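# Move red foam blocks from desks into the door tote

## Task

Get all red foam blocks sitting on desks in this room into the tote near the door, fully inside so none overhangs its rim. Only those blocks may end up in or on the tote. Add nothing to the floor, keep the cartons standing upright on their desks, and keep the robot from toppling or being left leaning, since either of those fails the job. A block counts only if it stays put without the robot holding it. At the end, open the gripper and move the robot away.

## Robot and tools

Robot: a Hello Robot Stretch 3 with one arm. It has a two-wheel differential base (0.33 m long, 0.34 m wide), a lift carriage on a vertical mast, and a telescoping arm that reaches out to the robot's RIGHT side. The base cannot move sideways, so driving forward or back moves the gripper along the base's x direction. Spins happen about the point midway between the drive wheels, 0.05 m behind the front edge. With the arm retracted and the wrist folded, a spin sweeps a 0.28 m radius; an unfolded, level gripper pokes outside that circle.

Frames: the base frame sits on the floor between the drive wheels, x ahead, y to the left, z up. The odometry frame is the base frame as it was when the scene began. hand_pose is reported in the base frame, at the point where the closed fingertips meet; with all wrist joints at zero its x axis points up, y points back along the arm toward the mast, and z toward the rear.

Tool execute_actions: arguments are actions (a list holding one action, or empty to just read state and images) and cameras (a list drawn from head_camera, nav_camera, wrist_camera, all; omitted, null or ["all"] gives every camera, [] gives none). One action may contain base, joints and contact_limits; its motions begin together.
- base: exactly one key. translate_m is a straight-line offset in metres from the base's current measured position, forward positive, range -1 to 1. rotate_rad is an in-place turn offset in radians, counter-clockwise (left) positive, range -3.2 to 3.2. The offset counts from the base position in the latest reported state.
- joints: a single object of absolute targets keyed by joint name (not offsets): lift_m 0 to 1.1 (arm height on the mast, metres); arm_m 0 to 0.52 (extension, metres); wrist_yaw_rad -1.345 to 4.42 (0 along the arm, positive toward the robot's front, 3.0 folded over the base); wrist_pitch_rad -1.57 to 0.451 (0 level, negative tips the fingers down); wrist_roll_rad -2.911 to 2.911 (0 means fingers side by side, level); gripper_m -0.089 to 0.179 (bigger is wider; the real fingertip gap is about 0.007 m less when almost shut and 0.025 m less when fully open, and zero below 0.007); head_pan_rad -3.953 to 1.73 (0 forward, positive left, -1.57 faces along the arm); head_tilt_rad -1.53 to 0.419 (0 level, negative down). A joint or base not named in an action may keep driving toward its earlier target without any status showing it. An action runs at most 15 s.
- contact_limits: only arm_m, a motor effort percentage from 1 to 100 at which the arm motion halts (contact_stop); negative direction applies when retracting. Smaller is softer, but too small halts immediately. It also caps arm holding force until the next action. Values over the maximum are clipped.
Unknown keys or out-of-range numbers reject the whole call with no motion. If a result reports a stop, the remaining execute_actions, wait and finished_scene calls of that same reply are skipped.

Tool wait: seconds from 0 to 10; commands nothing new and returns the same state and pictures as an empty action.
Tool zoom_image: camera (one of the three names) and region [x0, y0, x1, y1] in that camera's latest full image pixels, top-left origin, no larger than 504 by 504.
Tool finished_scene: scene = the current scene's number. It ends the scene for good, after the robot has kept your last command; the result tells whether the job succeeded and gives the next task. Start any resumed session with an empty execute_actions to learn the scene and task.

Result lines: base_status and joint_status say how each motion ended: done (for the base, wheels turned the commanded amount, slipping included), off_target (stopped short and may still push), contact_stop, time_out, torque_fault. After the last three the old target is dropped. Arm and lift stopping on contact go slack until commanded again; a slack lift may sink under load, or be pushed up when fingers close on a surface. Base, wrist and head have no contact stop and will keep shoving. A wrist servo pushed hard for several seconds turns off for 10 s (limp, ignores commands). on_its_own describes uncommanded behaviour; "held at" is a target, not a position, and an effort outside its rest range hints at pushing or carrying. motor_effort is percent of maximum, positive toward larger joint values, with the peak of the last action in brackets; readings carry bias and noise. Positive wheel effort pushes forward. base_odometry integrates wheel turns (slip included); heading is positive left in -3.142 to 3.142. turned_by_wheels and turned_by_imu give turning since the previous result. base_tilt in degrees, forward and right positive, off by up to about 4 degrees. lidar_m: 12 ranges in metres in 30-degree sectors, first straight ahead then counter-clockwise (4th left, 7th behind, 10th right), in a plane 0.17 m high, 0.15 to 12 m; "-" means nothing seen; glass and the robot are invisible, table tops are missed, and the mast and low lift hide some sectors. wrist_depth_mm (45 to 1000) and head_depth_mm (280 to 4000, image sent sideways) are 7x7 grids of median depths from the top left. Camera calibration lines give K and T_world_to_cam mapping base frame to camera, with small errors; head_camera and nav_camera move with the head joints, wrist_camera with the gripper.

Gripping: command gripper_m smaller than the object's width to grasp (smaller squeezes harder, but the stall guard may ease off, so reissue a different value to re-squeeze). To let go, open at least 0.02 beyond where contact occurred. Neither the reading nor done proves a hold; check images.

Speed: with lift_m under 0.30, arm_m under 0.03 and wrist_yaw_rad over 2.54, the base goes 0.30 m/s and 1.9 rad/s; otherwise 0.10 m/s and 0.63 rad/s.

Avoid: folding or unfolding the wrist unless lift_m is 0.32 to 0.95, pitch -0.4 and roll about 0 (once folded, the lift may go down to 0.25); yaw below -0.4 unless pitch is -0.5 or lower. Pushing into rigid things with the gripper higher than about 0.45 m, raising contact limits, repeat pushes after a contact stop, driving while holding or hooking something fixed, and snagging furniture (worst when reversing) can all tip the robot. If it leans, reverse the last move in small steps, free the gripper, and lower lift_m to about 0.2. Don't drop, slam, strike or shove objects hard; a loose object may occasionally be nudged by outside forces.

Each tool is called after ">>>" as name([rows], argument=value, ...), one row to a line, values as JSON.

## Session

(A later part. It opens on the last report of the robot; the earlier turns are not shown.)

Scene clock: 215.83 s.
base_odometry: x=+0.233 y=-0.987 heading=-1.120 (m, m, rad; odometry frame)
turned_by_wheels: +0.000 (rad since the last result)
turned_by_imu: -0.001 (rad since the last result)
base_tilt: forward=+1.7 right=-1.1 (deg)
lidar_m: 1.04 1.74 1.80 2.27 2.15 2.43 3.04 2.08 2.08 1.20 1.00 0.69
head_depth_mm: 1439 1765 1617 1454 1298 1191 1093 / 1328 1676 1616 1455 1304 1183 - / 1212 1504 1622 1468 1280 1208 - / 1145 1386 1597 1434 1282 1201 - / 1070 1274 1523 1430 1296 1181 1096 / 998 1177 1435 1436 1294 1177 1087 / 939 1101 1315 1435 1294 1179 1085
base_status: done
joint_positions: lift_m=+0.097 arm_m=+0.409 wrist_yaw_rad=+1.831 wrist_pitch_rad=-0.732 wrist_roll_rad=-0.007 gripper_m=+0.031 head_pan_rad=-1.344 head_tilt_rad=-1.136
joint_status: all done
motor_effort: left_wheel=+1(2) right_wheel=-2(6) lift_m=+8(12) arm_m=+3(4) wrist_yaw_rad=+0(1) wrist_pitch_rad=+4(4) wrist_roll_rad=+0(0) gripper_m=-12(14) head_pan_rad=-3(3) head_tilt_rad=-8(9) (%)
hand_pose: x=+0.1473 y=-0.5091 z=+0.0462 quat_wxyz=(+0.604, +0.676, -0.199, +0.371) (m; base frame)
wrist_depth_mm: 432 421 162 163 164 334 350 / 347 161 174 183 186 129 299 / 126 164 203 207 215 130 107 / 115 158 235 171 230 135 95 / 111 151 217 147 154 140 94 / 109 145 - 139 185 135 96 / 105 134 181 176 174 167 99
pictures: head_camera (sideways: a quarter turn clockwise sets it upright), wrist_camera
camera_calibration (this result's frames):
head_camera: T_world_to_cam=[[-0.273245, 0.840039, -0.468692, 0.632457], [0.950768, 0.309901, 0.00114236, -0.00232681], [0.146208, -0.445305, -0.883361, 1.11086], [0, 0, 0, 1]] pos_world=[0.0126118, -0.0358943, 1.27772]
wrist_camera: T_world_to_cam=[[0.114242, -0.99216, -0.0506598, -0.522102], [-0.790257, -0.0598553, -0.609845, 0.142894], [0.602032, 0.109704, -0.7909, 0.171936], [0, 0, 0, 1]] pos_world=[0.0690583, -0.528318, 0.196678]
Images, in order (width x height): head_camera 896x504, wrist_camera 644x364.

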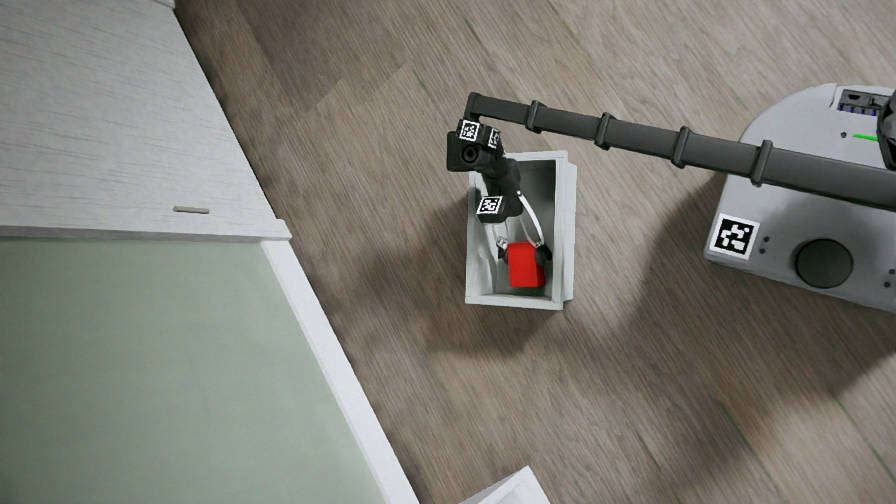

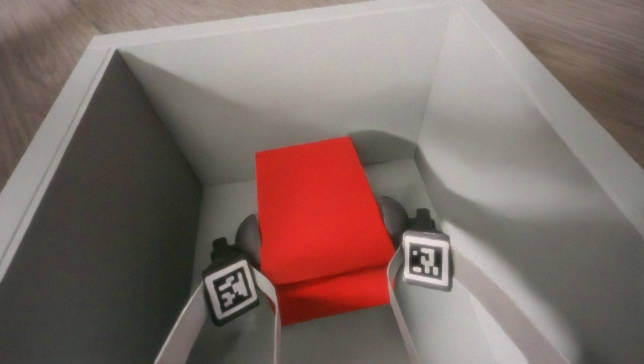

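>>> execute_actions([
  {"joints": {"lift_m": 0.091, "gripper_m": 0.092}},
], cameras=["wrist_camera"])

Scene clock: 218.67 s.
base_odometry: x=+0.233 y=-0.987 heading=-1.120 (m, m, rad; odometry frame)
turned_by_wheels: +0.000 (rad since the last result)
turned_by_imu: +0.000 (rad since the last result)
base_tilt: forward=+1.7 right=-1.1 (deg)
lidar_m: 1.04 1.74 1.79 2.26 2.15 2.43 3.05 2.09 2.08 1.20 1.00 0.69
head_depth_mm: 1453 1778 1623 1446 1306 1191 1093 / 1317 1662 1624 1454 1297 1184 - / 1218 1503 1613 1471 1284 1218 - / 1145 1380 1588 1440 1282 1195 - / 1074 1281 1531 1434 1295 1176 1091 / 997 1181 1441 1437 1294 1181 1083 / 941 1096 1315 1433 1291 1182 1089
base_status: not commanded
joint_positions: lift_m=+0.092 arm_m=+0.409 wrist_yaw_rad=+1.831 wrist_pitch_rad=-0.732 wrist_roll_rad=-0.007 gripper_m=+0.092 head_pan_rad=-1.344 head_tilt_rad=-1.136
joint_status: all done
motor_effort: left_wheel=+1(1) right_wheel=-2(2) lift_m=+8(4) arm_m=+4(4) wrist_yaw_rad=-1(1) wrist_pitch_rad=+4(4) wrist_roll_rad=+0(0) gripper_m=+0(80) head_pan_rad=-3(3) head_tilt_rad=-9(7) (%)
hand_pose: x=+0.1473 y=-0.5091 z=+0.0412 quat_wxyz=(+0.604, +0.676, -0.199, +0.371) (m; base frame)
wrist_depth_mm: 424 158 158 159 163 146 340 / 328 161 176 183 186 125 285 / 121 164 204 210 215 130 99 / 115 157 230 182 227 135 92 / 112 151 214 161 201 133 94 / 109 143 190 149 181 142 96 / 106 131 176 171 171 158 94
pictures: wrist_camera
camera_calibration (this result's frames):
wrist_camera: T_world_to_cam=[[0.114236, -0.992162, -0.0506471, -0.522359], [-0.79031, -0.0598677, -0.609776, 0.139819], [0.601964, 0.109685, -0.790954, 0.16798], [0, 0, 0, 1]] pos_world=[0.069055, -0.528319, 0.191667]
Images, in order (width x height): wrist_camera 644x364.

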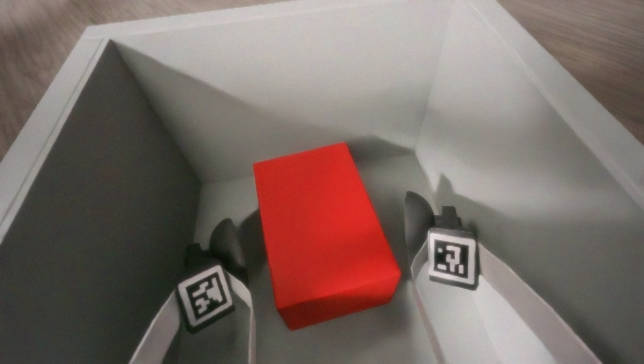

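>>> execute_actions([
  {"joints": {"lift_m": 0.165, "wrist_pitch_rad": -0.4}},
], cameras=["head_camera"])

>>> execute_actions([
  {"base": {"rotate_rad": 1.825}, "joints": {"lift_m": 0.29, "arm_m": 0.0, "wrist_yaw_rad": 3.0, "head_pan_rad": -0.3, "head_tilt_rad": -0.3}},
], cameras=["head_camera"])

Scene clock: 229.47 s.
base_odometry: x=+0.233 y=-0.987 heading=-1.120 (m, m, rad; odometry frame)
turned_by_wheels: +0.000 (rad since the last result)
turned_by_imu: -0.001 (rad since the last result)
base_tilt: forward=+1.8 right=-1.1 (deg)
lidar_m: 1.04 1.73 1.80 2.26 2.15 2.43 3.04 2.09 2.08 1.20 0.99 0.69
head_depth_mm: 1453 1769 1628 1442 1314 1183 1091 / 1318 1666 1615 1462 1304 1183 - / 1217 1495 1610 1457 1275 1207 - / 1144 1387 1586 1458 1280 1201 - / 1066 1283 1539 1437 1295 1177 1092 / 998 1182 1442 1434 1291 1181 1090 / 936 1097 1311 1432 1288 1182 1086
base_status: not commanded
joint_positions: lift_m=+0.164 arm_m=+0.409 wrist_yaw_rad=+1.831 wrist_pitch_rad=-0.418 wrist_roll_rad=-0.007 gripper_m=+0.092 head_pan_rad=-1.344 head_tilt_rad=-1.136
joint_status: all done
motor_effort: left_wheel=+1(1) right_wheel=-2(2) lift_m=+30(36) arm_m=+4(4) wrist_yaw_rad=-1(2) wrist_pitch_rad=+6(5) wrist_roll_rad=+0(0) gripper_m=+0(1) head_pan_rad=-3(3) head_tilt_rad=-8(8) (%)
hand_pose: x=+0.1955 y=-0.4962 z=+0.1769 quat_wxyz=(+0.539, +0.636, -0.303, +0.461) (m; base frame)
wrist_depth_mm: - - - 497 605 519 440 / - - 760 552 643 546 458 / 823 767 682 590 636 555 473 / 602 571 537 512 488 467 445 / 472 456 448 415 407 390 375 / 393 380 232 238 243 320 320 / 333 326 253 267 279 184 283
pictures: head_camera (sideways: a quarter turn clockwise sets it upright)
camera_calibration (this result's frames):
head_camera: T_world_to_cam=[[-0.273246, 0.840039, -0.468692, 0.632457], [0.950768, 0.309901, 0.00114236, -0.00232681], [0.146208, -0.445305, -0.883361, 1.11086], [0, 0, 0, 1]] pos_world=[0.0126118, -0.0358943, 1.27772]
Images, in order (width x height): head_camera 896x504.

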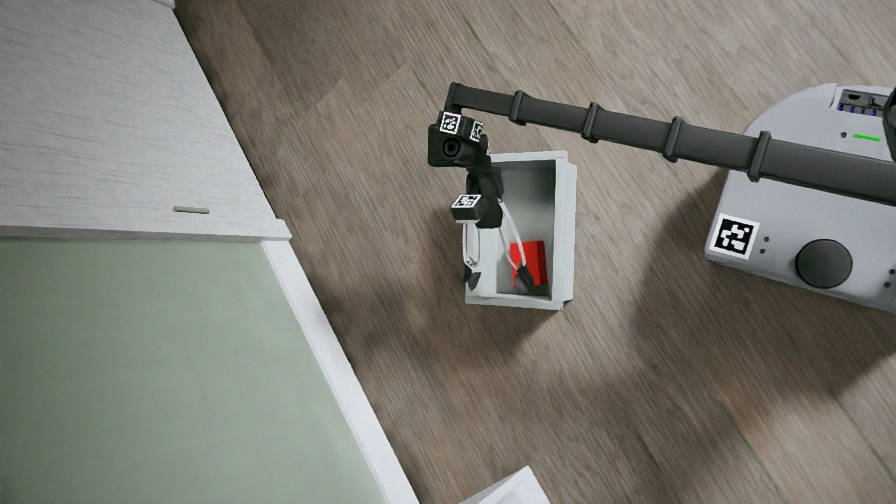

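Scene clock: 233.67 s.
base_odometry: x=+0.233 y=-0.987 heading=+0.705 (m, m, rad; odometry frame)
turned_by_wheels: +1.825 (rad since the last result)
turned_by_imu: +1.862 (rad since the last result)
base_tilt: forward=+1.7 right=-1.1 (deg)
lidar_m: 2.92 2.14 2.43 2.49 2.53 1.49 1.05 0.69 0.97 1.08 1.79 2.25
head_depth_mm: 2058 2094 2170 2164 2255 2133 1612 / 2191 2242 2326 1811 2475 2108 1599 / 2370 2452 2528 1954 2640 2081 1599 / 2575 2669 2766 2745 2644 2064 1576 / 2808 2914 3056 3177 2934 2041 1559 / 2942 3081 3230 3380 2832 2019 1554 / 2688 2822 2916 3111 2814 1986 1538
base_status: done
joint_positions: lift_m=+0.289 arm_m=+0.001 wrist_yaw_rad=+2.998 wrist_pitch_rad=-0.418 wrist_roll_rad=-0.007 gripper_m=+0.092 head_pan_rad=-0.307 head_tilt_rad=-0.310
joint_status: all done
motor_effort: left_wheel=-2(7) right_wheel=+2(6) lift_m=+31(30) arm_m=-4(4) wrist_yaw_rad=+3(4) wrist_pitch_rad=+6(6) wrist_roll_rad=+0(0) gripper_m=+0(0) head_pan_rad=+4(45) head_tilt_rad=+6(55) (%)
hand_pose: x=+0.0108 y=+0.0766 z=+0.3020 quat_wxyz=(+0.196, +0.698, +0.098, +0.682) (m; base frame)
wrist_depth_mm: - - - - - - - / - - - - - - - / - - - 947 869 843 797 / 850 800 755 726 691 666 629 / 666 636 611 582 582 546 528 / 549 543 - 517 472 459 453 / 465 479 - - 418 401 399
pictures: head_camera (sideways: a quarter turn clockwise sets it upright)
camera_calibration (this result's frames):
head_camera: T_world_to_cam=[[-0.263269, 0.00263772, -0.964719, 1.27898], [0.243443, 0.967815, -0.0637887, 0.0865566], [0.933501, -0.251647, -0.255438, 0.289222], [0, 0, 0, 1]] pos_world=[0.0456564, -0.0143624, 1.31326]
Images, in order (width x height): head_camera 896x504.

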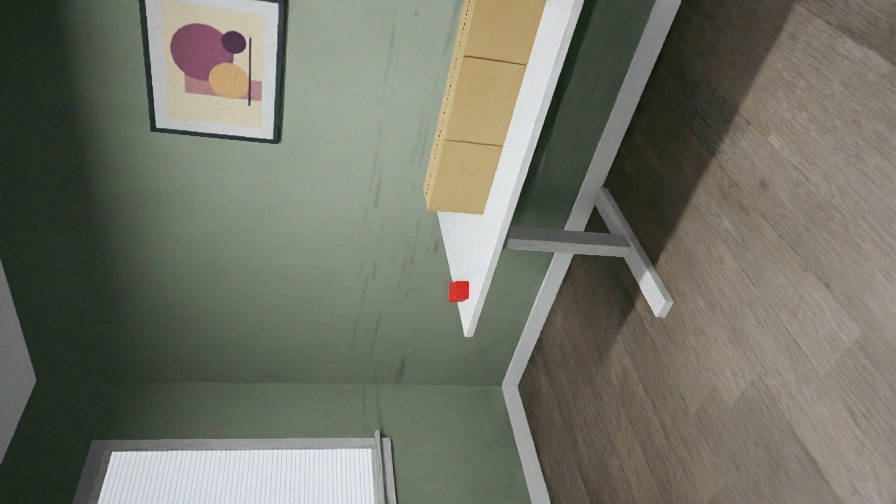

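>>> execute_actions([
  {"base": {"translate_m": 1.0}, "joints": {"head_pan_rad": -0.55, "head_tilt_rad": -0.45}},
], cameras=["head_camera"])

Scene clock: 239.73 s.
base_odometry: x=+0.995 y=-0.339 heading=+0.705 (m, m, rad; odometry frame)
turned_by_wheels: +0.000 (rad since the last result)
turned_by_imu: -0.005 (rad since the last result)
base_tilt: forward=+1.7 right=-1.1 (deg)
lidar_m: 2.05 1.46 1.35 1.97 3.08 2.71 1.94 1.53 1.54 1.39 1.66 1.34
head_depth_mm: 1351 1444 1525 1554 1040 1734 1422 / 1418 1514 1606 1122 1086 1768 1423 / 1503 1604 1683 1586 1162 1753 1403 / 1565 1671 1776 1563 1223 1648 1393 / 1656 1764 1876 1994 2077 1721 1372 / 1743 1879 2011 2181 2180 1710 1373 / 1842 1987 2144 2343 2222 1706 1365
base_status: done
joint_positions: lift_m=+0.289 arm_m=+0.001 wrist_yaw_rad=+2.999 wrist_pitch_rad=-0.418 wrist_roll_rad=-0.007 gripper_m=+0.092 head_pan_rad=-0.543 head_tilt_rad=-0.445
joint_status: all done
motor_effort: left_wheel=-1(4) right_wheel=+1(9) lift_m=+31(30) arm_m=-4(3) wrist_yaw_rad=+1(1) wrist_pitch_rad=+6(6) wrist_roll_rad=+0(0) gripper_m=+0(0) head_pan_rad=-4(27) head_tilt_rad=-3(21) (%)
hand_pose: x=+0.0107 y=+0.0766 z=+0.3021 quat_wxyz=(+0.196, +0.698, +0.098, +0.682) (m; base frame)
wrist_depth_mm: - - - - - - - / - - - - - - - / - - - 923 891 857 795 / 851 797 757 716 697 663 626 / 668 634 611 591 574 554 533 / 556 543 - 524 476 462 456 / 469 480 - - 419 407 397
pictures: head_camera (sideways: a quarter turn clockwise sets it upright)
camera_calibration (this result's frames):
head_camera: T_world_to_cam=[[-0.364835, 0.13018, -0.921926, 1.22373], [0.45608, 0.888234, -0.0550628, 0.0738889], [0.811718, -0.440561, -0.383432, 0.456542], [0, 0, 0, 1]] pos_world=[0.0421762, -0.0238007, 1.30731]
Images, in order (width x height): head_camera 896x504.

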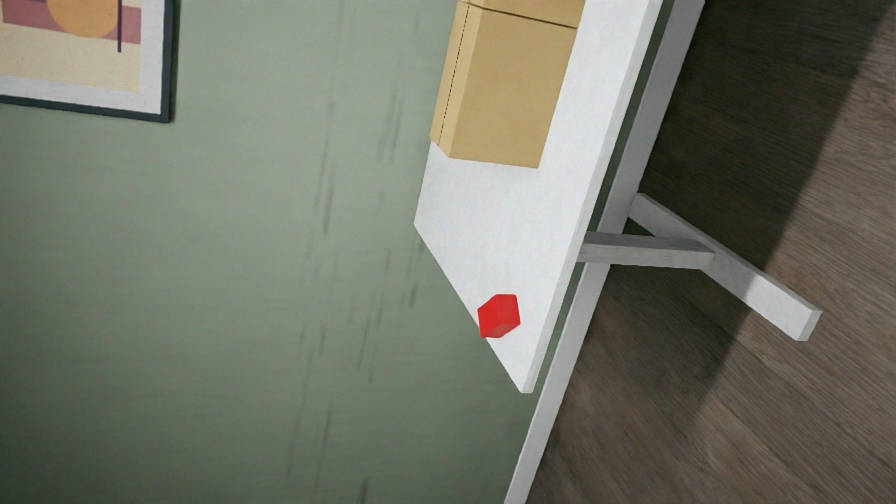

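>>> zoom_image(camera="head_camera", region=[450, 270, 570, 400])

Region (450, 270, 570, 400) of head_camera's 896x504 image, scaled by 3.877, with more detail than that image has; it fills the left 465 columns of this view, and the rest is white.

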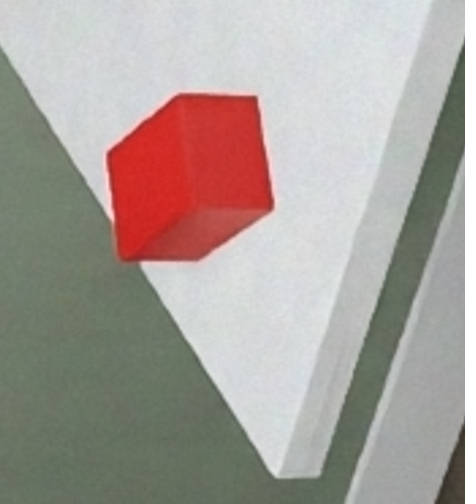

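>>> execute_actions([
  {"base": {"translate_m": 0.53}, "joints": {"head_pan_rad": -0.9, "head_tilt_rad": -0.6}},
], cameras=["head_camera"])

Scene clock: 252.20 s.
base_odometry: x=+1.399 y=+0.004 heading=+0.705 (m, m, rad; odometry frame)
turned_by_wheels: +0.000 (rad since the last result)
turned_by_imu: -0.003 (rad since the last result)
base_tilt: forward=+1.7 right=-1.1 (deg)
lidar_m: 1.58 1.49 1.08 1.27 3.38 3.13 2.11 1.95 1.44 1.44 0.93 1.39
head_depth_mm: 1093 1191 1310 817 839 1452 1286 / 1106 1209 1327 1057 841 1451 1272 / 1121 1217 1346 1152 859 1486 1271 / 1130 1243 1360 1137 849 1396 1259 / 1148 1254 1388 1126 817 1504 1250 / 1162 1273 1411 1581 854 1497 1241 / 1173 1287 1429 1611 1750 1487 1243
base_status: done
joint_positions: lift_m=+0.289 arm_m=+0.001 wrist_yaw_rad=+2.999 wrist_pitch_rad=-0.418 wrist_roll_rad=-0.007 gripper_m=+0.092 head_pan_rad=-0.893 head_tilt_rad=-0.593
joint_status: all done
motor_effort: left_wheel=-1(5) right_wheel=+1(9) lift_m=+30(30) arm_m=-3(4) wrist_yaw_rad=+1(2) wrist_pitch_rad=+6(6) wrist_roll_rad=+0(1) gripper_m=+1(0) head_pan_rad=-4(30) head_tilt_rad=-4(23) (%)
hand_pose: x=+0.0107 y=+0.0766 z=+0.3021 quat_wxyz=(+0.196, +0.698, +0.098, +0.682) (m; base frame)
wrist_depth_mm: - - - - - - - / - - - - - - - / - - - 930 873 806 792 / 841 786 747 716 687 665 624 / 665 639 609 594 594 552 528 / 552 533 - 519 473 467 451 / 464 480 - - 418 400 399
pictures: head_camera (sideways: a quarter turn clockwise sets it upright)
camera_calibration (this result's frames):
head_camera: T_world_to_cam=[[-0.38062, 0.349973, -0.855948, 1.13776], [0.72844, 0.683671, -0.0443862, 0.0583182], [0.569653, -0.640401, -0.515153, 0.629419], [0, 0, 0, 1]] pos_world=[0.0320211, -0.034974, 1.3007]
Images, in order (width x height): head_camera 896x504.

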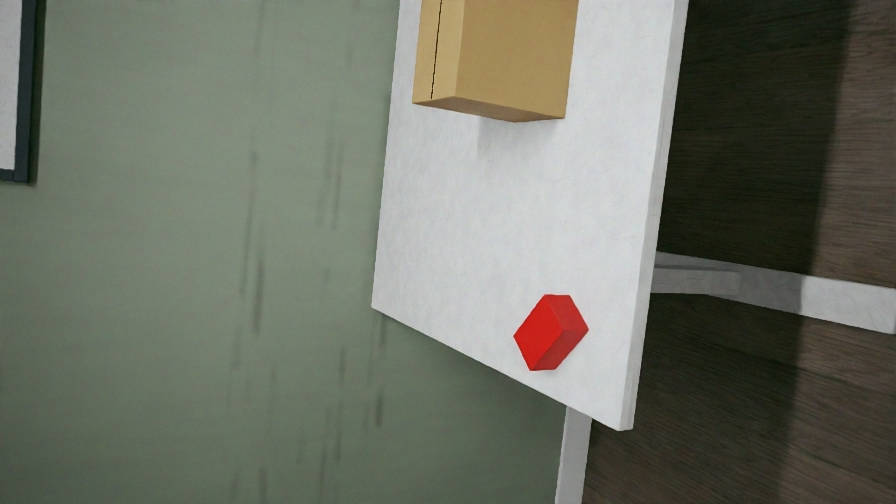

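>>> zoom_image(camera="head_camera", region=[495, 280, 645, 440])

Region (495, 280, 645, 440) of head_camera's 896x504 image, scaled by 3.150, with more detail than that image has; it fills the left 472 columns of this view, and the rest is white.

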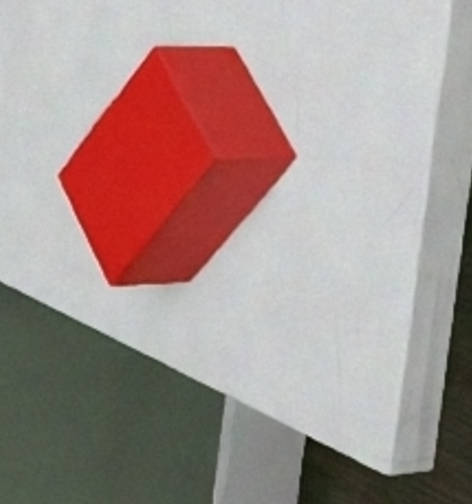

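>>> execute_actions([
  {"base": {"translate_m": 0.563}, "joints": {"lift_m": 0.91, "wrist_yaw_rad": 1.49, "arm_m": 0.05, "gripper_m": 0.125, "head_pan_rad": -1.95, "head_tilt_rad": -0.5}},
], cameras=["head_camera", "nav_camera"])

Scene clock: 261.70 s.
base_odometry: x=+1.827 y=+0.369 heading=+0.705 (m, m, rad; odometry frame)
turned_by_wheels: +0.000 (rad since the last result)
turned_by_imu: -0.004 (rad since the last result)
base_tilt: forward=+1.7 right=-1.1 (deg)
lidar_m: 1.08 1.02 1.04 0.86 1.32 3.57 2.67 2.45 1.61 0.68 1.04 1.06
head_depth_mm: 2301 2472 2635 1393 2071 1653 - / 1959 2209 2420 1162 1009 1745 - / 1655 1830 1997 1006 956 - - / 1452 1588 1742 927 863 - 1268 / 1286 1390 1518 1321 883 - - / 1147 1245 1335 1307 928 772 - / 1031 1113 1189 1223 921 739 588
base_status: done
joint_positions: lift_m=+0.909 arm_m=+0.050 wrist_yaw_rad=+1.492 wrist_pitch_rad=-0.417 wrist_roll_rad=-0.007 gripper_m=+0.125 head_pan_rad=-1.943 head_tilt_rad=-0.508
joint_status: all done
motor_effort: left_wheel=-1(6) right_wheel=+1(8) lift_m=+30(38) arm_m=+3(5) wrist_yaw_rad=-3(2) wrist_pitch_rad=+5(6) wrist_roll_rad=+0(0) gripper_m=+0(82) head_pan_rad=-3(44) head_tilt_rad=+5(17) (%)
hand_pose: x=+0.2025 y=-0.2125 z=+0.9222 quat_wxyz=(+0.609, +0.576, -0.406, +0.364) (m; base frame)
wrist_depth_mm: 760 869 - - 864 705 601 / 786 891 - - 914 750 651 / 814 988 - - - 793 674 / 856 - - - - 877 725 / 913 - - - - 881 784 / 945 - - - - - 806 / - - - - - - 862
pictures: head_camera (sideways: a quarter turn clockwise sets it upright), nav_camera (sideways: a quarter turn counterclockwise sets it upright)
camera_calibration (this result's frames):
head_camera: T_world_to_cam=[[0.0868469, 0.43441, -0.896519, 1.18782], [0.954039, -0.295363, -0.0507, 0.0651672], [-0.286823, -0.85091, -0.440095, 0.53698], [0, 0, 0, 1]] pos_world=[-0.0113122, -0.0398311, 1.30453]
nav_camera: T_world_to_cam=[[-0.125969, -0.471566, 0.872787, -1.09626], [-0.954529, 0.297242, 0.0228326, 0.0280733], [-0.270196, -0.830224, -0.487567, 0.591016], [0, 0, 0, 1]] pos_world=[0.0483924, -0.0346264, 1.24432]
Images, in order (width x height): head_camera 896x504, nav_camera 672x504.

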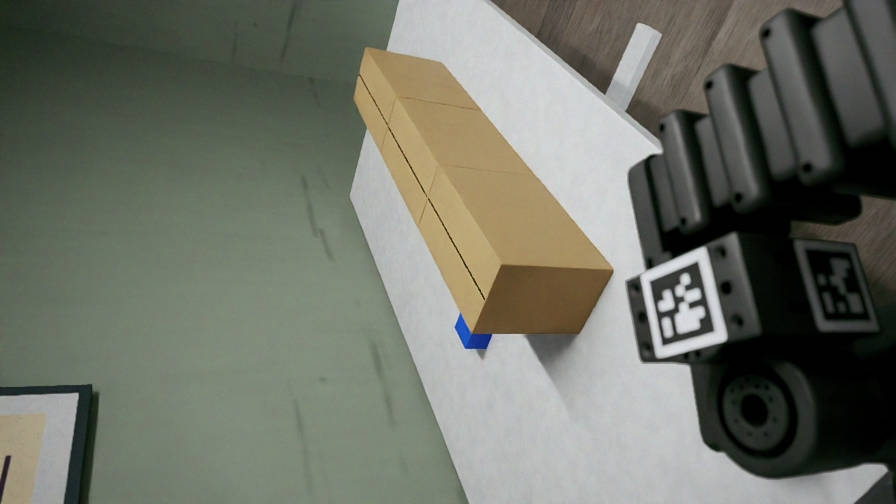

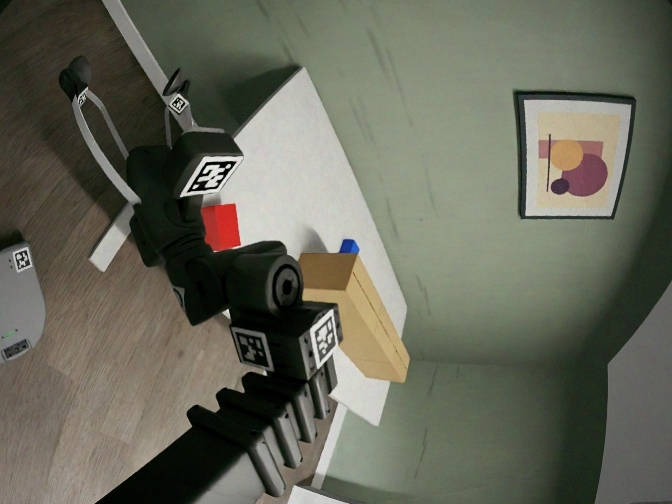

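>>> execute_actions([
  {"joints": {"lift_m": 1.0, "arm_m": 0.40, "wrist_yaw_rad": -0.55, "wrist_pitch_rad": -0.52, "head_pan_rad": -1.6, "head_tilt_rad": -0.85}},
], cameras=["head_camera", "wrist_camera"])

Scene clock: 272.10 s.
base_odometry: x=+1.827 y=+0.369 heading=+0.705 (m, m, rad; odometry frame)
turned_by_wheels: +0.000 (rad since the last result)
turned_by_imu: -0.001 (rad since the last result)
base_tilt: forward=+1.7 right=-1.1 (deg)
lidar_m: 1.08 1.02 1.04 0.86 1.32 3.62 2.67 2.45 1.61 0.69 1.04 1.06
head_depth_mm: - 1258 788 818 1469 1310 1143 / 1252 1351 855 815 727 1305 1144 / - 1216 1014 809 671 1304 1136 / 1047 1187 1007 805 666 1242 1134 / 998 1127 1005 803 1255 1290 1131 / 942 1061 997 873 1491 1277 1128 / 892 995 1057 1305 1452 1289 1120
base_status: not commanded
joint_positions: lift_m=+0.999 arm_m=+0.400 wrist_yaw_rad=-0.549 wrist_pitch_rad=-0.532 wrist_roll_rad=-0.007 gripper_m=+0.125 head_pan_rad=-1.607 head_tilt_rad=-0.840
joint_status: all done
motor_effort: left_wheel=-1(1) right_wheel=+1(0) lift_m=+31(33) arm_m=+4(4) wrist_yaw_rad=-2(5) wrist_pitch_rad=+4(6) wrist_roll_rad=+0(0) gripper_m=+1(1) head_pan_rad=+4(30) head_tilt_rad=-6(36) (%)
hand_pose: x=-0.1303 y=-0.7225 z=+0.9872 quat_wxyz=(+0.609, -0.004, -0.705, -0.364) (m; base frame)
wrist_depth_mm: 486 623 894 - 735 - - / 491 638 883 910 484 877 - / 501 666 754 720 380 651 - / 519 626 602 561 322 548 - / 518 544 518 474 276 473 - / 479 469 448 425 308 401 - / 415 395 392 385 368 366 965
pictures: head_camera (sideways: a quarter turn clockwise sets it upright), wrist_camera
camera_calibration (this result's frames):
head_camera: T_world_to_cam=[[-0.051488, 0.707088, -0.705249, 0.939303], [0.998535, 0.0482253, -0.0245489, 0.0308335], [0.0166526, -0.705479, -0.708535, 0.884357], [0, 0, 0, 1]] pos_world=[0.00284766, -0.0417609, 1.2898]
wrist_camera: T_world_to_cam=[[-0.774599, 0.62759, -0.078277, 0.427244], [0.459004, 0.472698, -0.752244, 1.17272], [-0.4351, -0.618617, -0.654218, 0.310366], [0, 0, 0, 1]] pos_world=[-0.0723013, -0.63048, 1.11866]
Images, in order (width x height): head_camera 896x504, wrist_camera 644x364.

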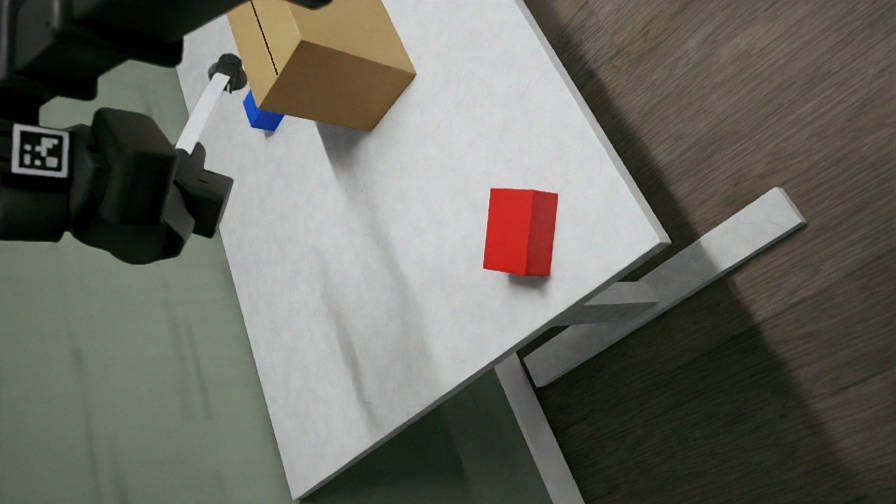

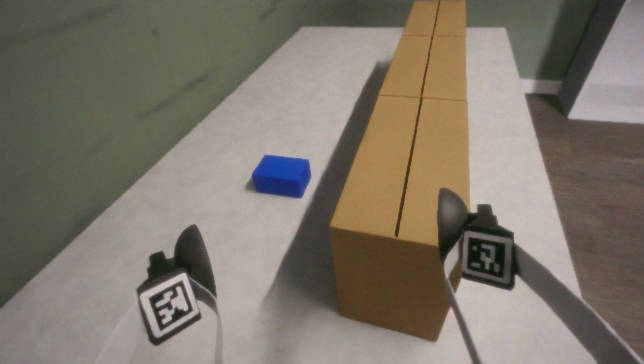

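>>> zoom_image(camera="head_camera", region=[460, 170, 580, 290])

Region (460, 170, 580, 290) of head_camera's 896x504 image, scaled by 4.200, with more detail than that image has.

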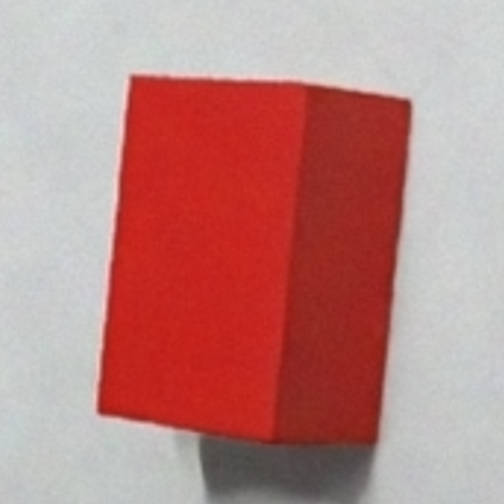

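>>> execute_actions([
  {"base": {"translate_m": -0.015}, "joints": {"lift_m": 0.93, "arm_m": 0.367, "wrist_pitch_rad": -1.57, "wrist_roll_rad": 1.11}},
], cameras=["head_camera", "wrist_camera"])

Scene clock: 277.53 s.
base_odometry: x=+1.816 y=+0.359 heading=+0.705 (m, m, rad; odometry frame)
turned_by_wheels: +0.000 (rad since the last result)
turned_by_imu: -0.001 (rad since the last result)
base_tilt: forward=+1.7 right=-1.1 (deg)
lidar_m: 1.10 1.03 1.05 0.86 1.99 3.57 2.65 2.43 1.62 0.69 1.05 1.07
head_depth_mm: 1336 1468 - 815 1472 1308 1141 / 1207 - 825 813 729 1298 1140 / 1121 - 947 808 674 1299 1135 / 1068 1177 - 805 666 1243 1134 / 1009 1141 1002 801 1168 1287 1130 / 950 1069 995 845 1497 1285 1128 / 896 1002 1029 1313 1455 1285 1122
base_status: done
joint_positions: lift_m=+0.931 arm_m=+0.367 wrist_yaw_rad=-0.549 wrist_pitch_rad=-1.554 wrist_roll_rad=+1.103 gripper_m=+0.125 head_pan_rad=-1.607 head_tilt_rad=-0.840
joint_status: all done
joint sent to its limit — the command would take wrist_pitch_rad past its lower limit, so that joint was sent only as far as its limit.
motor_effort: left_wheel=-1(3) right_wheel=+1(5) lift_m=+8(27) arm_m=-3(5) wrist_yaw_rad=-1(1) wrist_pitch_rad=-3(4) wrist_roll_rad=+2(3) gripper_m=+0(0) head_pan_rad=+4(4) head_tilt_rad=-6(7) (%)
hand_pose: x=-0.0111 y=-0.4950 z=+0.8128 quat_wxyz=(-0.026, -0.032, -0.711, -0.702) (m; base frame)
wrist_depth_mm: 225 230 232 235 910 - 919 / 233 234 240 242 245 - 981 / 239 243 246 244 252 968 - / 245 247 252 210 260 - - / 253 257 258 219 265 - - / 260 261 269 272 - - - / 269 273 276 282 - - -
pictures: head_camera (sideways: a quarter turn clockwise sets it upright), wrist_camera
camera_calibration (this result's frames):
head_camera: T_world_to_cam=[[-0.0515172, 0.707086, -0.705249, 0.939303], [0.998533, 0.0482666, -0.0245488, 0.0308335], [0.0166818, -0.705479, -0.708535, 0.884357], [0, 0, 0, 1]] pos_world=[0.00284939, -0.0417611, 1.2898]
wrist_camera: T_world_to_cam=[[0.222291, 0.973254, 0.0580005, 0.434575], [0.959244, -0.228961, 0.165616, -0.208507], [0.174467, 0.0188216, -0.984483, 0.979674], [0, 0, 0, 1]] pos_world=[-0.0675138, -0.48913, 0.973799]
Images, in order (width x height): head_camera 896x504, wrist_camera 644x364.

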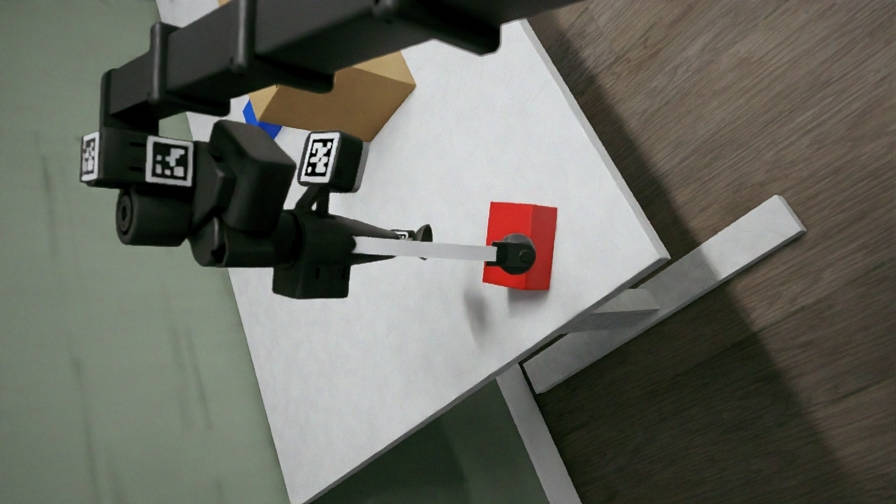

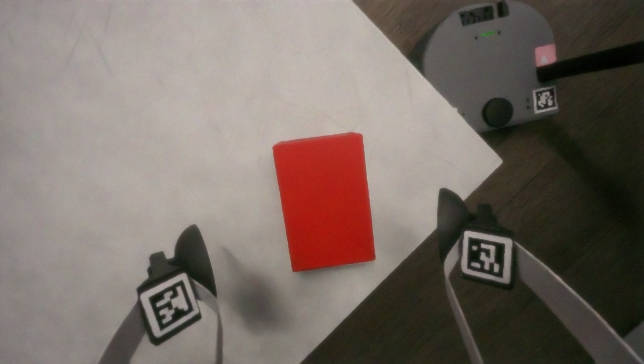

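>>> execute_actions([
  {"joints": {"lift_m": 0.867, "arm_m": 0.358}},
], cameras=["wrist_camera"])

>>> execute_actions([
  {"joints": {"gripper_m": 0.03}},
], cameras=["wrist_camera"])

Scene clock: 280.67 s.
base_odometry: x=+1.816 y=+0.359 heading=+0.705 (m, m, rad; odometry frame)
turned_by_wheels: +0.000 (rad since the last result)
turned_by_imu: -0.001 (rad since the last result)
base_tilt: forward=+1.8 right=-1.2 (deg)
lidar_m: 1.09 1.03 1.05 0.86 1.99 3.58 2.65 2.44 1.62 0.69 1.05 1.07
head_depth_mm: 1333 1384 787 - - 1283 1122 / 1230 1370 899 792 727 1304 1142 / 1148 1271 - 786 673 1297 1137 / 1073 1200 - 780 656 1241 1134 / 1004 1145 1001 799 1167 1292 1126 / 950 1073 997 848 1499 1286 1131 / 898 1002 1029 1313 1462 1280 1125
base_status: not commanded
joint_positions: lift_m=+0.868 arm_m=+0.358 wrist_yaw_rad=-0.549 wrist_pitch_rad=-1.555 wrist_roll_rad=+1.103 gripper_m=+0.125 head_pan_rad=-1.607 head_tilt_rad=-0.840
joint_status: all done
motor_effort: left_wheel=-1(1) right_wheel=+1(1) lift_m=+8(9) arm_m=-3(3) wrist_yaw_rad=-2(2) wrist_pitch_rad=-3(3) wrist_roll_rad=+2(2) gripper_m=+0(0) head_pan_rad=+4(4) head_tilt_rad=-7(7) (%)
hand_pose: x=-0.0110 y=-0.4859 z=+0.7498 quat_wxyz=(-0.026, -0.032, -0.711, -0.702) (m; base frame)
wrist_depth_mm: 170 172 175 177 180 - 879 / 174 175 179 182 185 - 898 / 179 181 184 186 190 195 928 / 184 186 187 147 195 200 955 / 191 192 193 152 201 964 - / 196 197 201 156 208 - - / 202 207 208 211 - - -
pictures: wrist_camera
camera_calibration (this result's frames):
wrist_camera: T_world_to_cam=[[0.22241, 0.973187, 0.0586616, 0.428773], [0.95915, -0.229198, 0.165832, -0.196347], [0.174831, 0.0193827, -0.984408, 0.917695], [0, 0, 0, 1]] pos_world=[-0.0674783, -0.480066, 0.910794]
Images, in order (width x height): wrist_camera 644x364.

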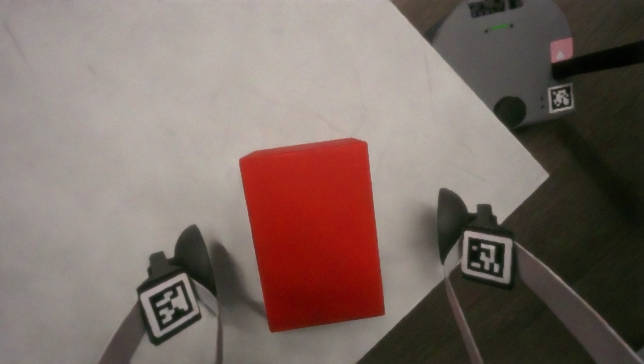

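Scene clock: 282.10 s.
base_odometry: x=+1.816 y=+0.359 heading=+0.705 (m, m, rad; odometry frame)
turned_by_wheels: +0.000 (rad since the last result)
turned_by_imu: +0.000 (rad since the last result)
base_tilt: forward=+1.7 right=-1.1 (deg)
lidar_m: 1.10 1.03 1.05 0.86 1.99 3.60 2.65 2.43 1.62 0.68 1.05 1.07
head_depth_mm: 1331 1388 789 - - 1280 1121 / 1234 1377 899 793 729 1305 1136 / 1144 1274 - 787 674 1302 1136 / 1072 1197 - 781 658 1240 1134 / 1006 1143 1004 801 1169 1288 1131 / 953 1072 1000 846 1496 1291 1126 / 895 1007 1023 1315 1456 1283 1121
base_status: not commanded
joint_positions: lift_m=+0.868 arm_m=+0.358 wrist_yaw_rad=-0.549 wrist_pitch_rad=-1.555 wrist_roll_rad=+1.103 gripper_m=+0.031 head_pan_rad=-1.607 head_tilt_rad=-0.840
joint_status: all done
motor_effort: left_wheel=-1(1) right_wheel=+1(1) lift_m=+7(8) arm_m=-4(4) wrist_yaw_rad=-2(1) wrist_pitch_rad=-2(2) wrist_roll_rad=+2(2) gripper_m=-13(88) head_pan_rad=+4(4) head_tilt_rad=-6(6) (%)
hand_pose: x=-0.0110 y=-0.4859 z=+0.7498 quat_wxyz=(-0.026, -0.032, -0.711, -0.702) (m; base frame)
wrist_depth_mm: 169 171 175 177 181 - 872 / 175 177 179 183 185 - 908 / 179 182 185 185 189 194 922 / 184 187 188 145 196 198 974 / 189 193 194 149 198 971 - / 195 198 - 155 207 - - / 202 203 208 211 - - -
pictures: wrist_camera
camera_calibration (this result's frames):
wrist_camera: T_world_to_cam=[[0.222418, 0.973185, 0.0586615, 0.428772], [0.959148, -0.229206, 0.165832, -0.196351], [0.174831, 0.019381, -0.984408, 0.917694], [0, 0, 0, 1]] pos_world=[-0.0674783, -0.480065, 0.910794]
Images, in order (width x height): wrist_camera 644x364.

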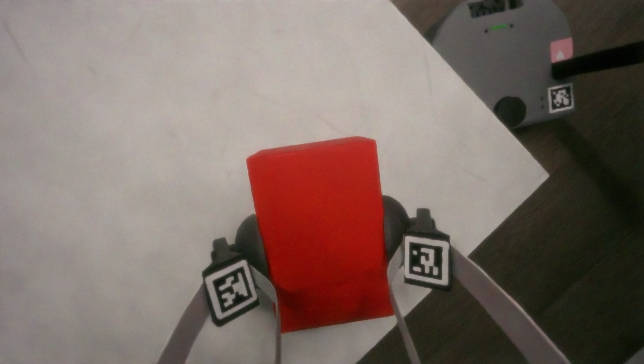

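>>> execute_actions([
  {"base": {"rotate_rad": -0.168}, "joints": {"lift_m": 0.91, "arm_m": 0.10, "wrist_yaw_rad": 1.57, "wrist_roll_rad": 0.0, "head_pan_rad": -3.0, "head_tilt_rad": -0.45}},
], cameras=["head_camera", "wrist_camera"])

Scene clock: 296.23 s.
base_odometry: x=+1.816 y=+0.359 heading=+0.537 (m, m, rad; odometry frame)
turned_by_wheels: -0.168 (rad since the last result)
turned_by_imu: -0.172 (rad since the last result)
base_tilt: forward=+1.7 right=-1.0 (deg)
lidar_m: 1.18 1.03 1.03 0.86 1.45 3.22 3.13 2.43 1.67 0.70 0.68 1.05
head_depth_mm: 3409 3749 - 3455 2345 - - / 3091 3377 3767 3419 2292 1874 - / 2913 3141 3402 3337 2271 1779 1380 / 2749 2937 3189 3276 2262 1712 1374 / 2579 2767 2998 3111 2237 1702 1365 / 2327 2492 2615 2781 2203 1679 1353 / 2271 2412 2572 2705 2188 1666 1347
base_status: done
joint_positions: lift_m=+0.909 arm_m=+0.100 wrist_yaw_rad=+1.569 wrist_pitch_rad=-1.556 wrist_roll_rad=+0.006 gripper_m=+0.031 head_pan_rad=-2.993 head_tilt_rad=-0.458
joint_status: all done
motor_effort: left_wheel=+1(5) right_wheel=-1(8) lift_m=+31(30) arm_m=-4(4) wrist_yaw_rad=+1(3) wrist_pitch_rad=-2(2) wrist_roll_rad=-2(2) gripper_m=-13(13) head_pan_rad=-4(45) head_tilt_rad=+6(36) (%)
hand_pose: x=-0.0416 y=-0.2454 z=+0.7914 quat_wxyz=(+0.707, +0.707, -0.008, +0.002) (m; base frame)
wrist_depth_mm: 862 861 878 883 889 224 227 / 856 879 881 884 894 229 233 / 881 897 890 915 946 239 240 / 899 896 144 145 936 980 246 / 967 933 - 149 - - - / 945 978 - 154 - - - / - - - - - - -
pictures: head_camera (sideways: a quarter turn clockwise sets it upright), wrist_camera
camera_calibration (this result's frames):
head_camera: T_world_to_cam=[[0.375784, 0.134187, -0.916941, 1.2127], [0.215935, -0.974904, -0.0541738, 0.0741955], [-0.901198, -0.177642, -0.395328, 0.482473], [0, 0, 0, 1]] pos_world=[-0.0369317, -0.00468762, 1.30673]
wrist_camera: T_world_to_cam=[[-0.150594, -0.986, 0.0715953, -0.307456], [-0.974479, 0.160249, 0.157197, -0.096888], [-0.166469, -0.0460952, -0.984969, 0.929496], [0, 0, 0, 1]] pos_world=[0.0140159, -0.24478, 0.952768]
Images, in order (width x height): head_camera 896x504, wrist_camera 644x364.

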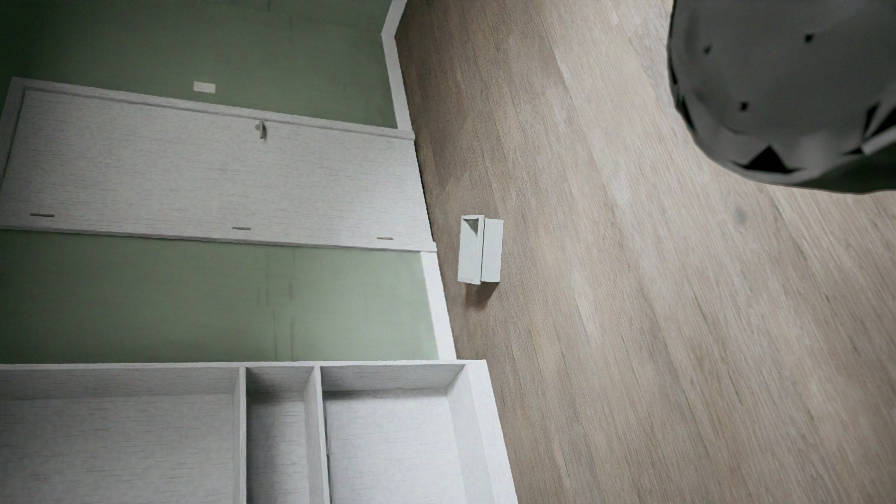

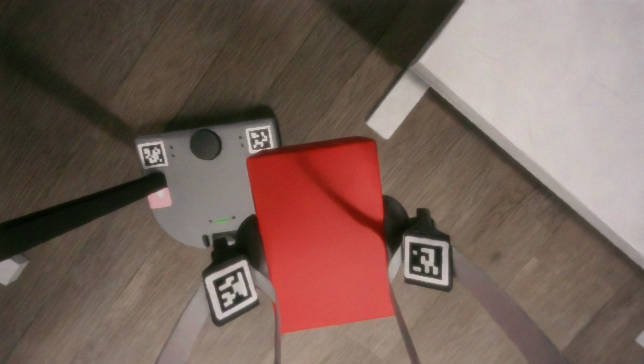

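>>> execute_actions(actions=[])

Scene clock: 298.13 s.
base_odometry: x=+1.816 y=+0.359 heading=+0.537 (m, m, rad; odometry frame)
turned_by_wheels: +0.000 (rad since the last result)
turned_by_imu: +0.000 (rad since the last result)
base_tilt: forward=+1.7 right=-1.1 (deg)
lidar_m: 1.18 1.03 1.03 0.86 1.44 3.23 3.13 2.43 1.67 0.70 0.69 1.05
head_depth_mm: 3382 3665 - 3419 2314 - - / 3119 3340 3739 3383 2304 1890 - / 2903 3146 3457 3403 2287 1778 1383 / 2717 2938 3205 3300 2238 1712 1373 / 2578 2751 2982 3093 2238 1689 1366 / 2335 2495 2662 2803 2209 1683 1360 / 2273 2412 2570 2705 2175 1679 1348
base_status: done
joint_positions: lift_m=+0.909 arm_m=+0.100 wrist_yaw_rad=+1.569 wrist_pitch_rad=-1.556 wrist_roll_rad=+0.006 gripper_m=+0.031 head_pan_rad=-2.993 head_tilt_rad=-0.458
joint_status: all done
motor_effort: left_wheel=+0(5) right_wheel=-1(8) lift_m=+31(30) arm_m=-4(4) wrist_yaw_rad=+1(3) wrist_pitch_rad=-2(2) wrist_roll_rad=-2(2) gripper_m=-14(13) head_pan_rad=-4(45) head_tilt_rad=+5(36) (%)
hand_pose: x=-0.0416 y=-0.2454 z=+0.7914 quat_wxyz=(+0.707, +0.707, -0.008, +0.002) (m; base frame)
wrist_depth_mm: 809 836 831 869 881 223 229 / 853 894 892 905 868 230 232 / 913 907 872 925 923 240 240 / 913 909 143 146 963 975 247 / 947 965 - 149 - - - / 946 948 - 154 - - - / - - - - - - -
pictures: head_camera (sideways: a quarter turn clockwise sets it upright), nav_camera (sideways: a quarter turn counterclockwise sets it upright), wrist_camera
camera_calibration (this result's frames):
head_camera: T_world_to_cam=[[0.375784, 0.134187, -0.916941, 1.2127], [0.215935, -0.974904, -0.0541738, 0.0741955], [-0.901198, -0.177642, -0.395328, 0.482473], [0, 0, 0, 1]] pos_world=[-0.0369317, -0.00468761, 1.30673]
nav_camera: T_world_to_cam=[[-0.428579, -0.118903, 0.895646, -1.12423], [-0.215911, 0.97606, 0.0262628, 0.0191004], [-0.877327, -0.182124, -0.443991, 0.538019], [0, 0, 0, 1]] pos_world=[-0.00567822, -0.0543318, 1.24529]
wrist_camera: T_world_to_cam=[[-0.150594, -0.986, 0.0715953, -0.307456], [-0.974479, 0.160249, 0.157197, -0.0968879], [-0.166469, -0.0460952, -0.984969, 0.929496], [0, 0, 0, 1]] pos_world=[0.0140159, -0.24478, 0.952768]
Images, in order (width x height): head_camera 896x504, nav_camera 672x504, wrist_camera 644x364.

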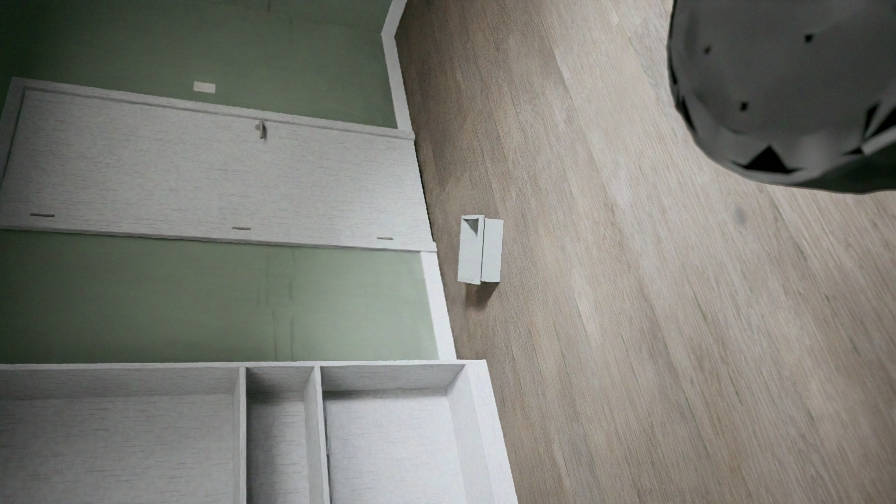

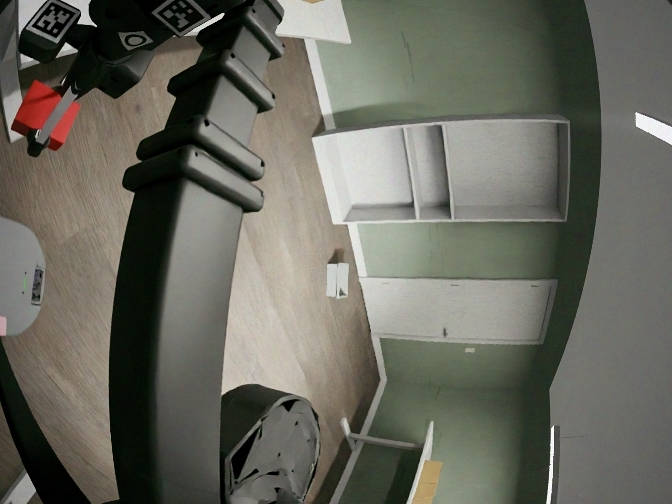

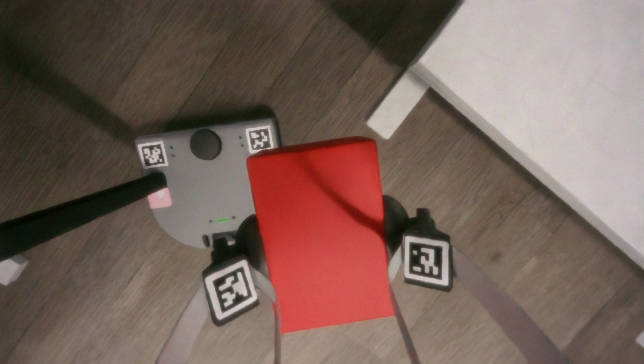

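>>> execute_actions([
  {"base": {"translate_m": -1.0}, "joints": {"lift_m": 0.29, "arm_m": 0.0, "wrist_pitch_rad": -0.4, "wrist_yaw_rad": 3.0, "head_pan_rad": -2.9, "head_tilt_rad": -0.6}},
], cameras=["head_camera", "wrist_camera"])

Scene clock: 310.07 s.
base_odometry: x=+0.957 y=-0.152 heading=+0.537 (m, m, rad; odometry frame)
turned_by_wheels: +0.000 (rad since the last result)
turned_by_imu: +0.002 (rad since the last result)
base_tilt: forward=+1.7 right=-1.2 (deg)
lidar_m: 2.01 1.29 1.16 1.78 3.00 2.68 2.29 1.74 1.73 1.55 1.75 1.36
head_depth_mm: 2201 2501 2836 2585 1929 1545 1283 / 2097 2321 2629 2561 1925 1527 1270 / 1976 2186 2443 2543 1914 1519 1266 / 1885 2065 2299 2437 1866 1511 1254 / 1813 1966 2170 2338 1874 1497 1249 / 1719 1882 2046 2231 1852 1489 1241 / 1556 1666 1839 2052 1858 1479 1233
base_status: done
joint_positions: lift_m=+0.291 arm_m=+0.001 wrist_yaw_rad=+2.999 wrist_pitch_rad=-0.422 wrist_roll_rad=+0.006 gripper_m=+0.031 head_pan_rad=-2.907 head_tilt_rad=-0.594
joint_status: all done
motor_effort: left_wheel=+1(5) right_wheel=-1(8) lift_m=+8(32) arm_m=-3(4) wrist_yaw_rad=+1(5) wrist_pitch_rad=+7(7) wrist_roll_rad=-2(2) gripper_m=-14(14) head_pan_rad=+5(16) head_tilt_rad=-3(23) (%)
hand_pose: x=+0.0106 y=+0.0761 z=+0.3025 quat_wxyz=(+0.198, +0.702, +0.098, +0.677) (m; base frame)
wrist_depth_mm: - - - - - - - / - - - - - - - / - - - 933 870 823 767 / 872 798 699 145 675 645 622 / 666 640 - 149 545 536 521 / 561 539 - 154 448 465 449 / 475 481 - 157 416 406 393
pictures: head_camera (sideways: a quarter turn clockwise sets it upright), wrist_camera
camera_calibration (this result's frames):
head_camera: T_world_to_cam=[[0.47977, 0.193862, -0.855709, 1.1322], [0.305264, -0.951234, -0.0443508, 0.0608535], [-0.822578, -0.239939, -0.515553, 0.638432], [0, 0, 0, 1]] pos_world=[-0.0366102, -0.00841884, 1.30067]
wrist_camera: T_world_to_cam=[[0.958322, -0.266164, -0.103803, 0.0389183], [-0.234808, -0.526844, -0.816885, 0.31851], [0.162738, 0.807213, -0.567384, 0.276687], [0, 0, 0, 1]] pos_world=[-0.00753493, -0.0451815, 0.421213]
Images, in order (width x height): head_camera 896x504, wrist_camera 644x364.

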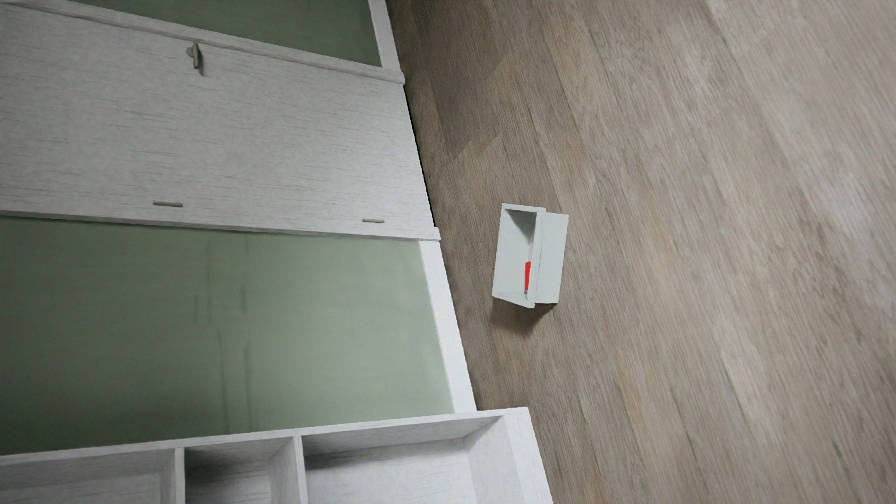

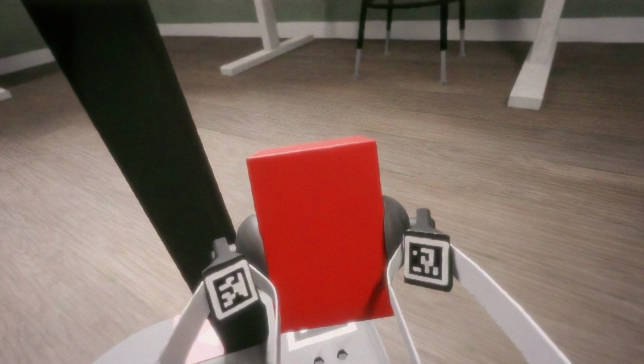

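>>> zoom_image(camera="head_camera", region=[450, 180, 610, 340])

Region (450, 180, 610, 340) of head_camera's 896x504 image, scaled by 3.150, with more detail than that image has.

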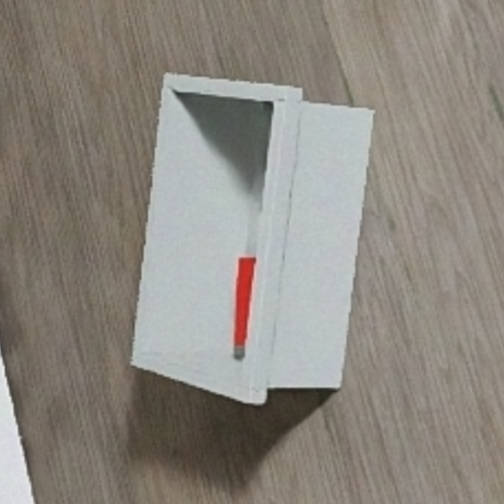

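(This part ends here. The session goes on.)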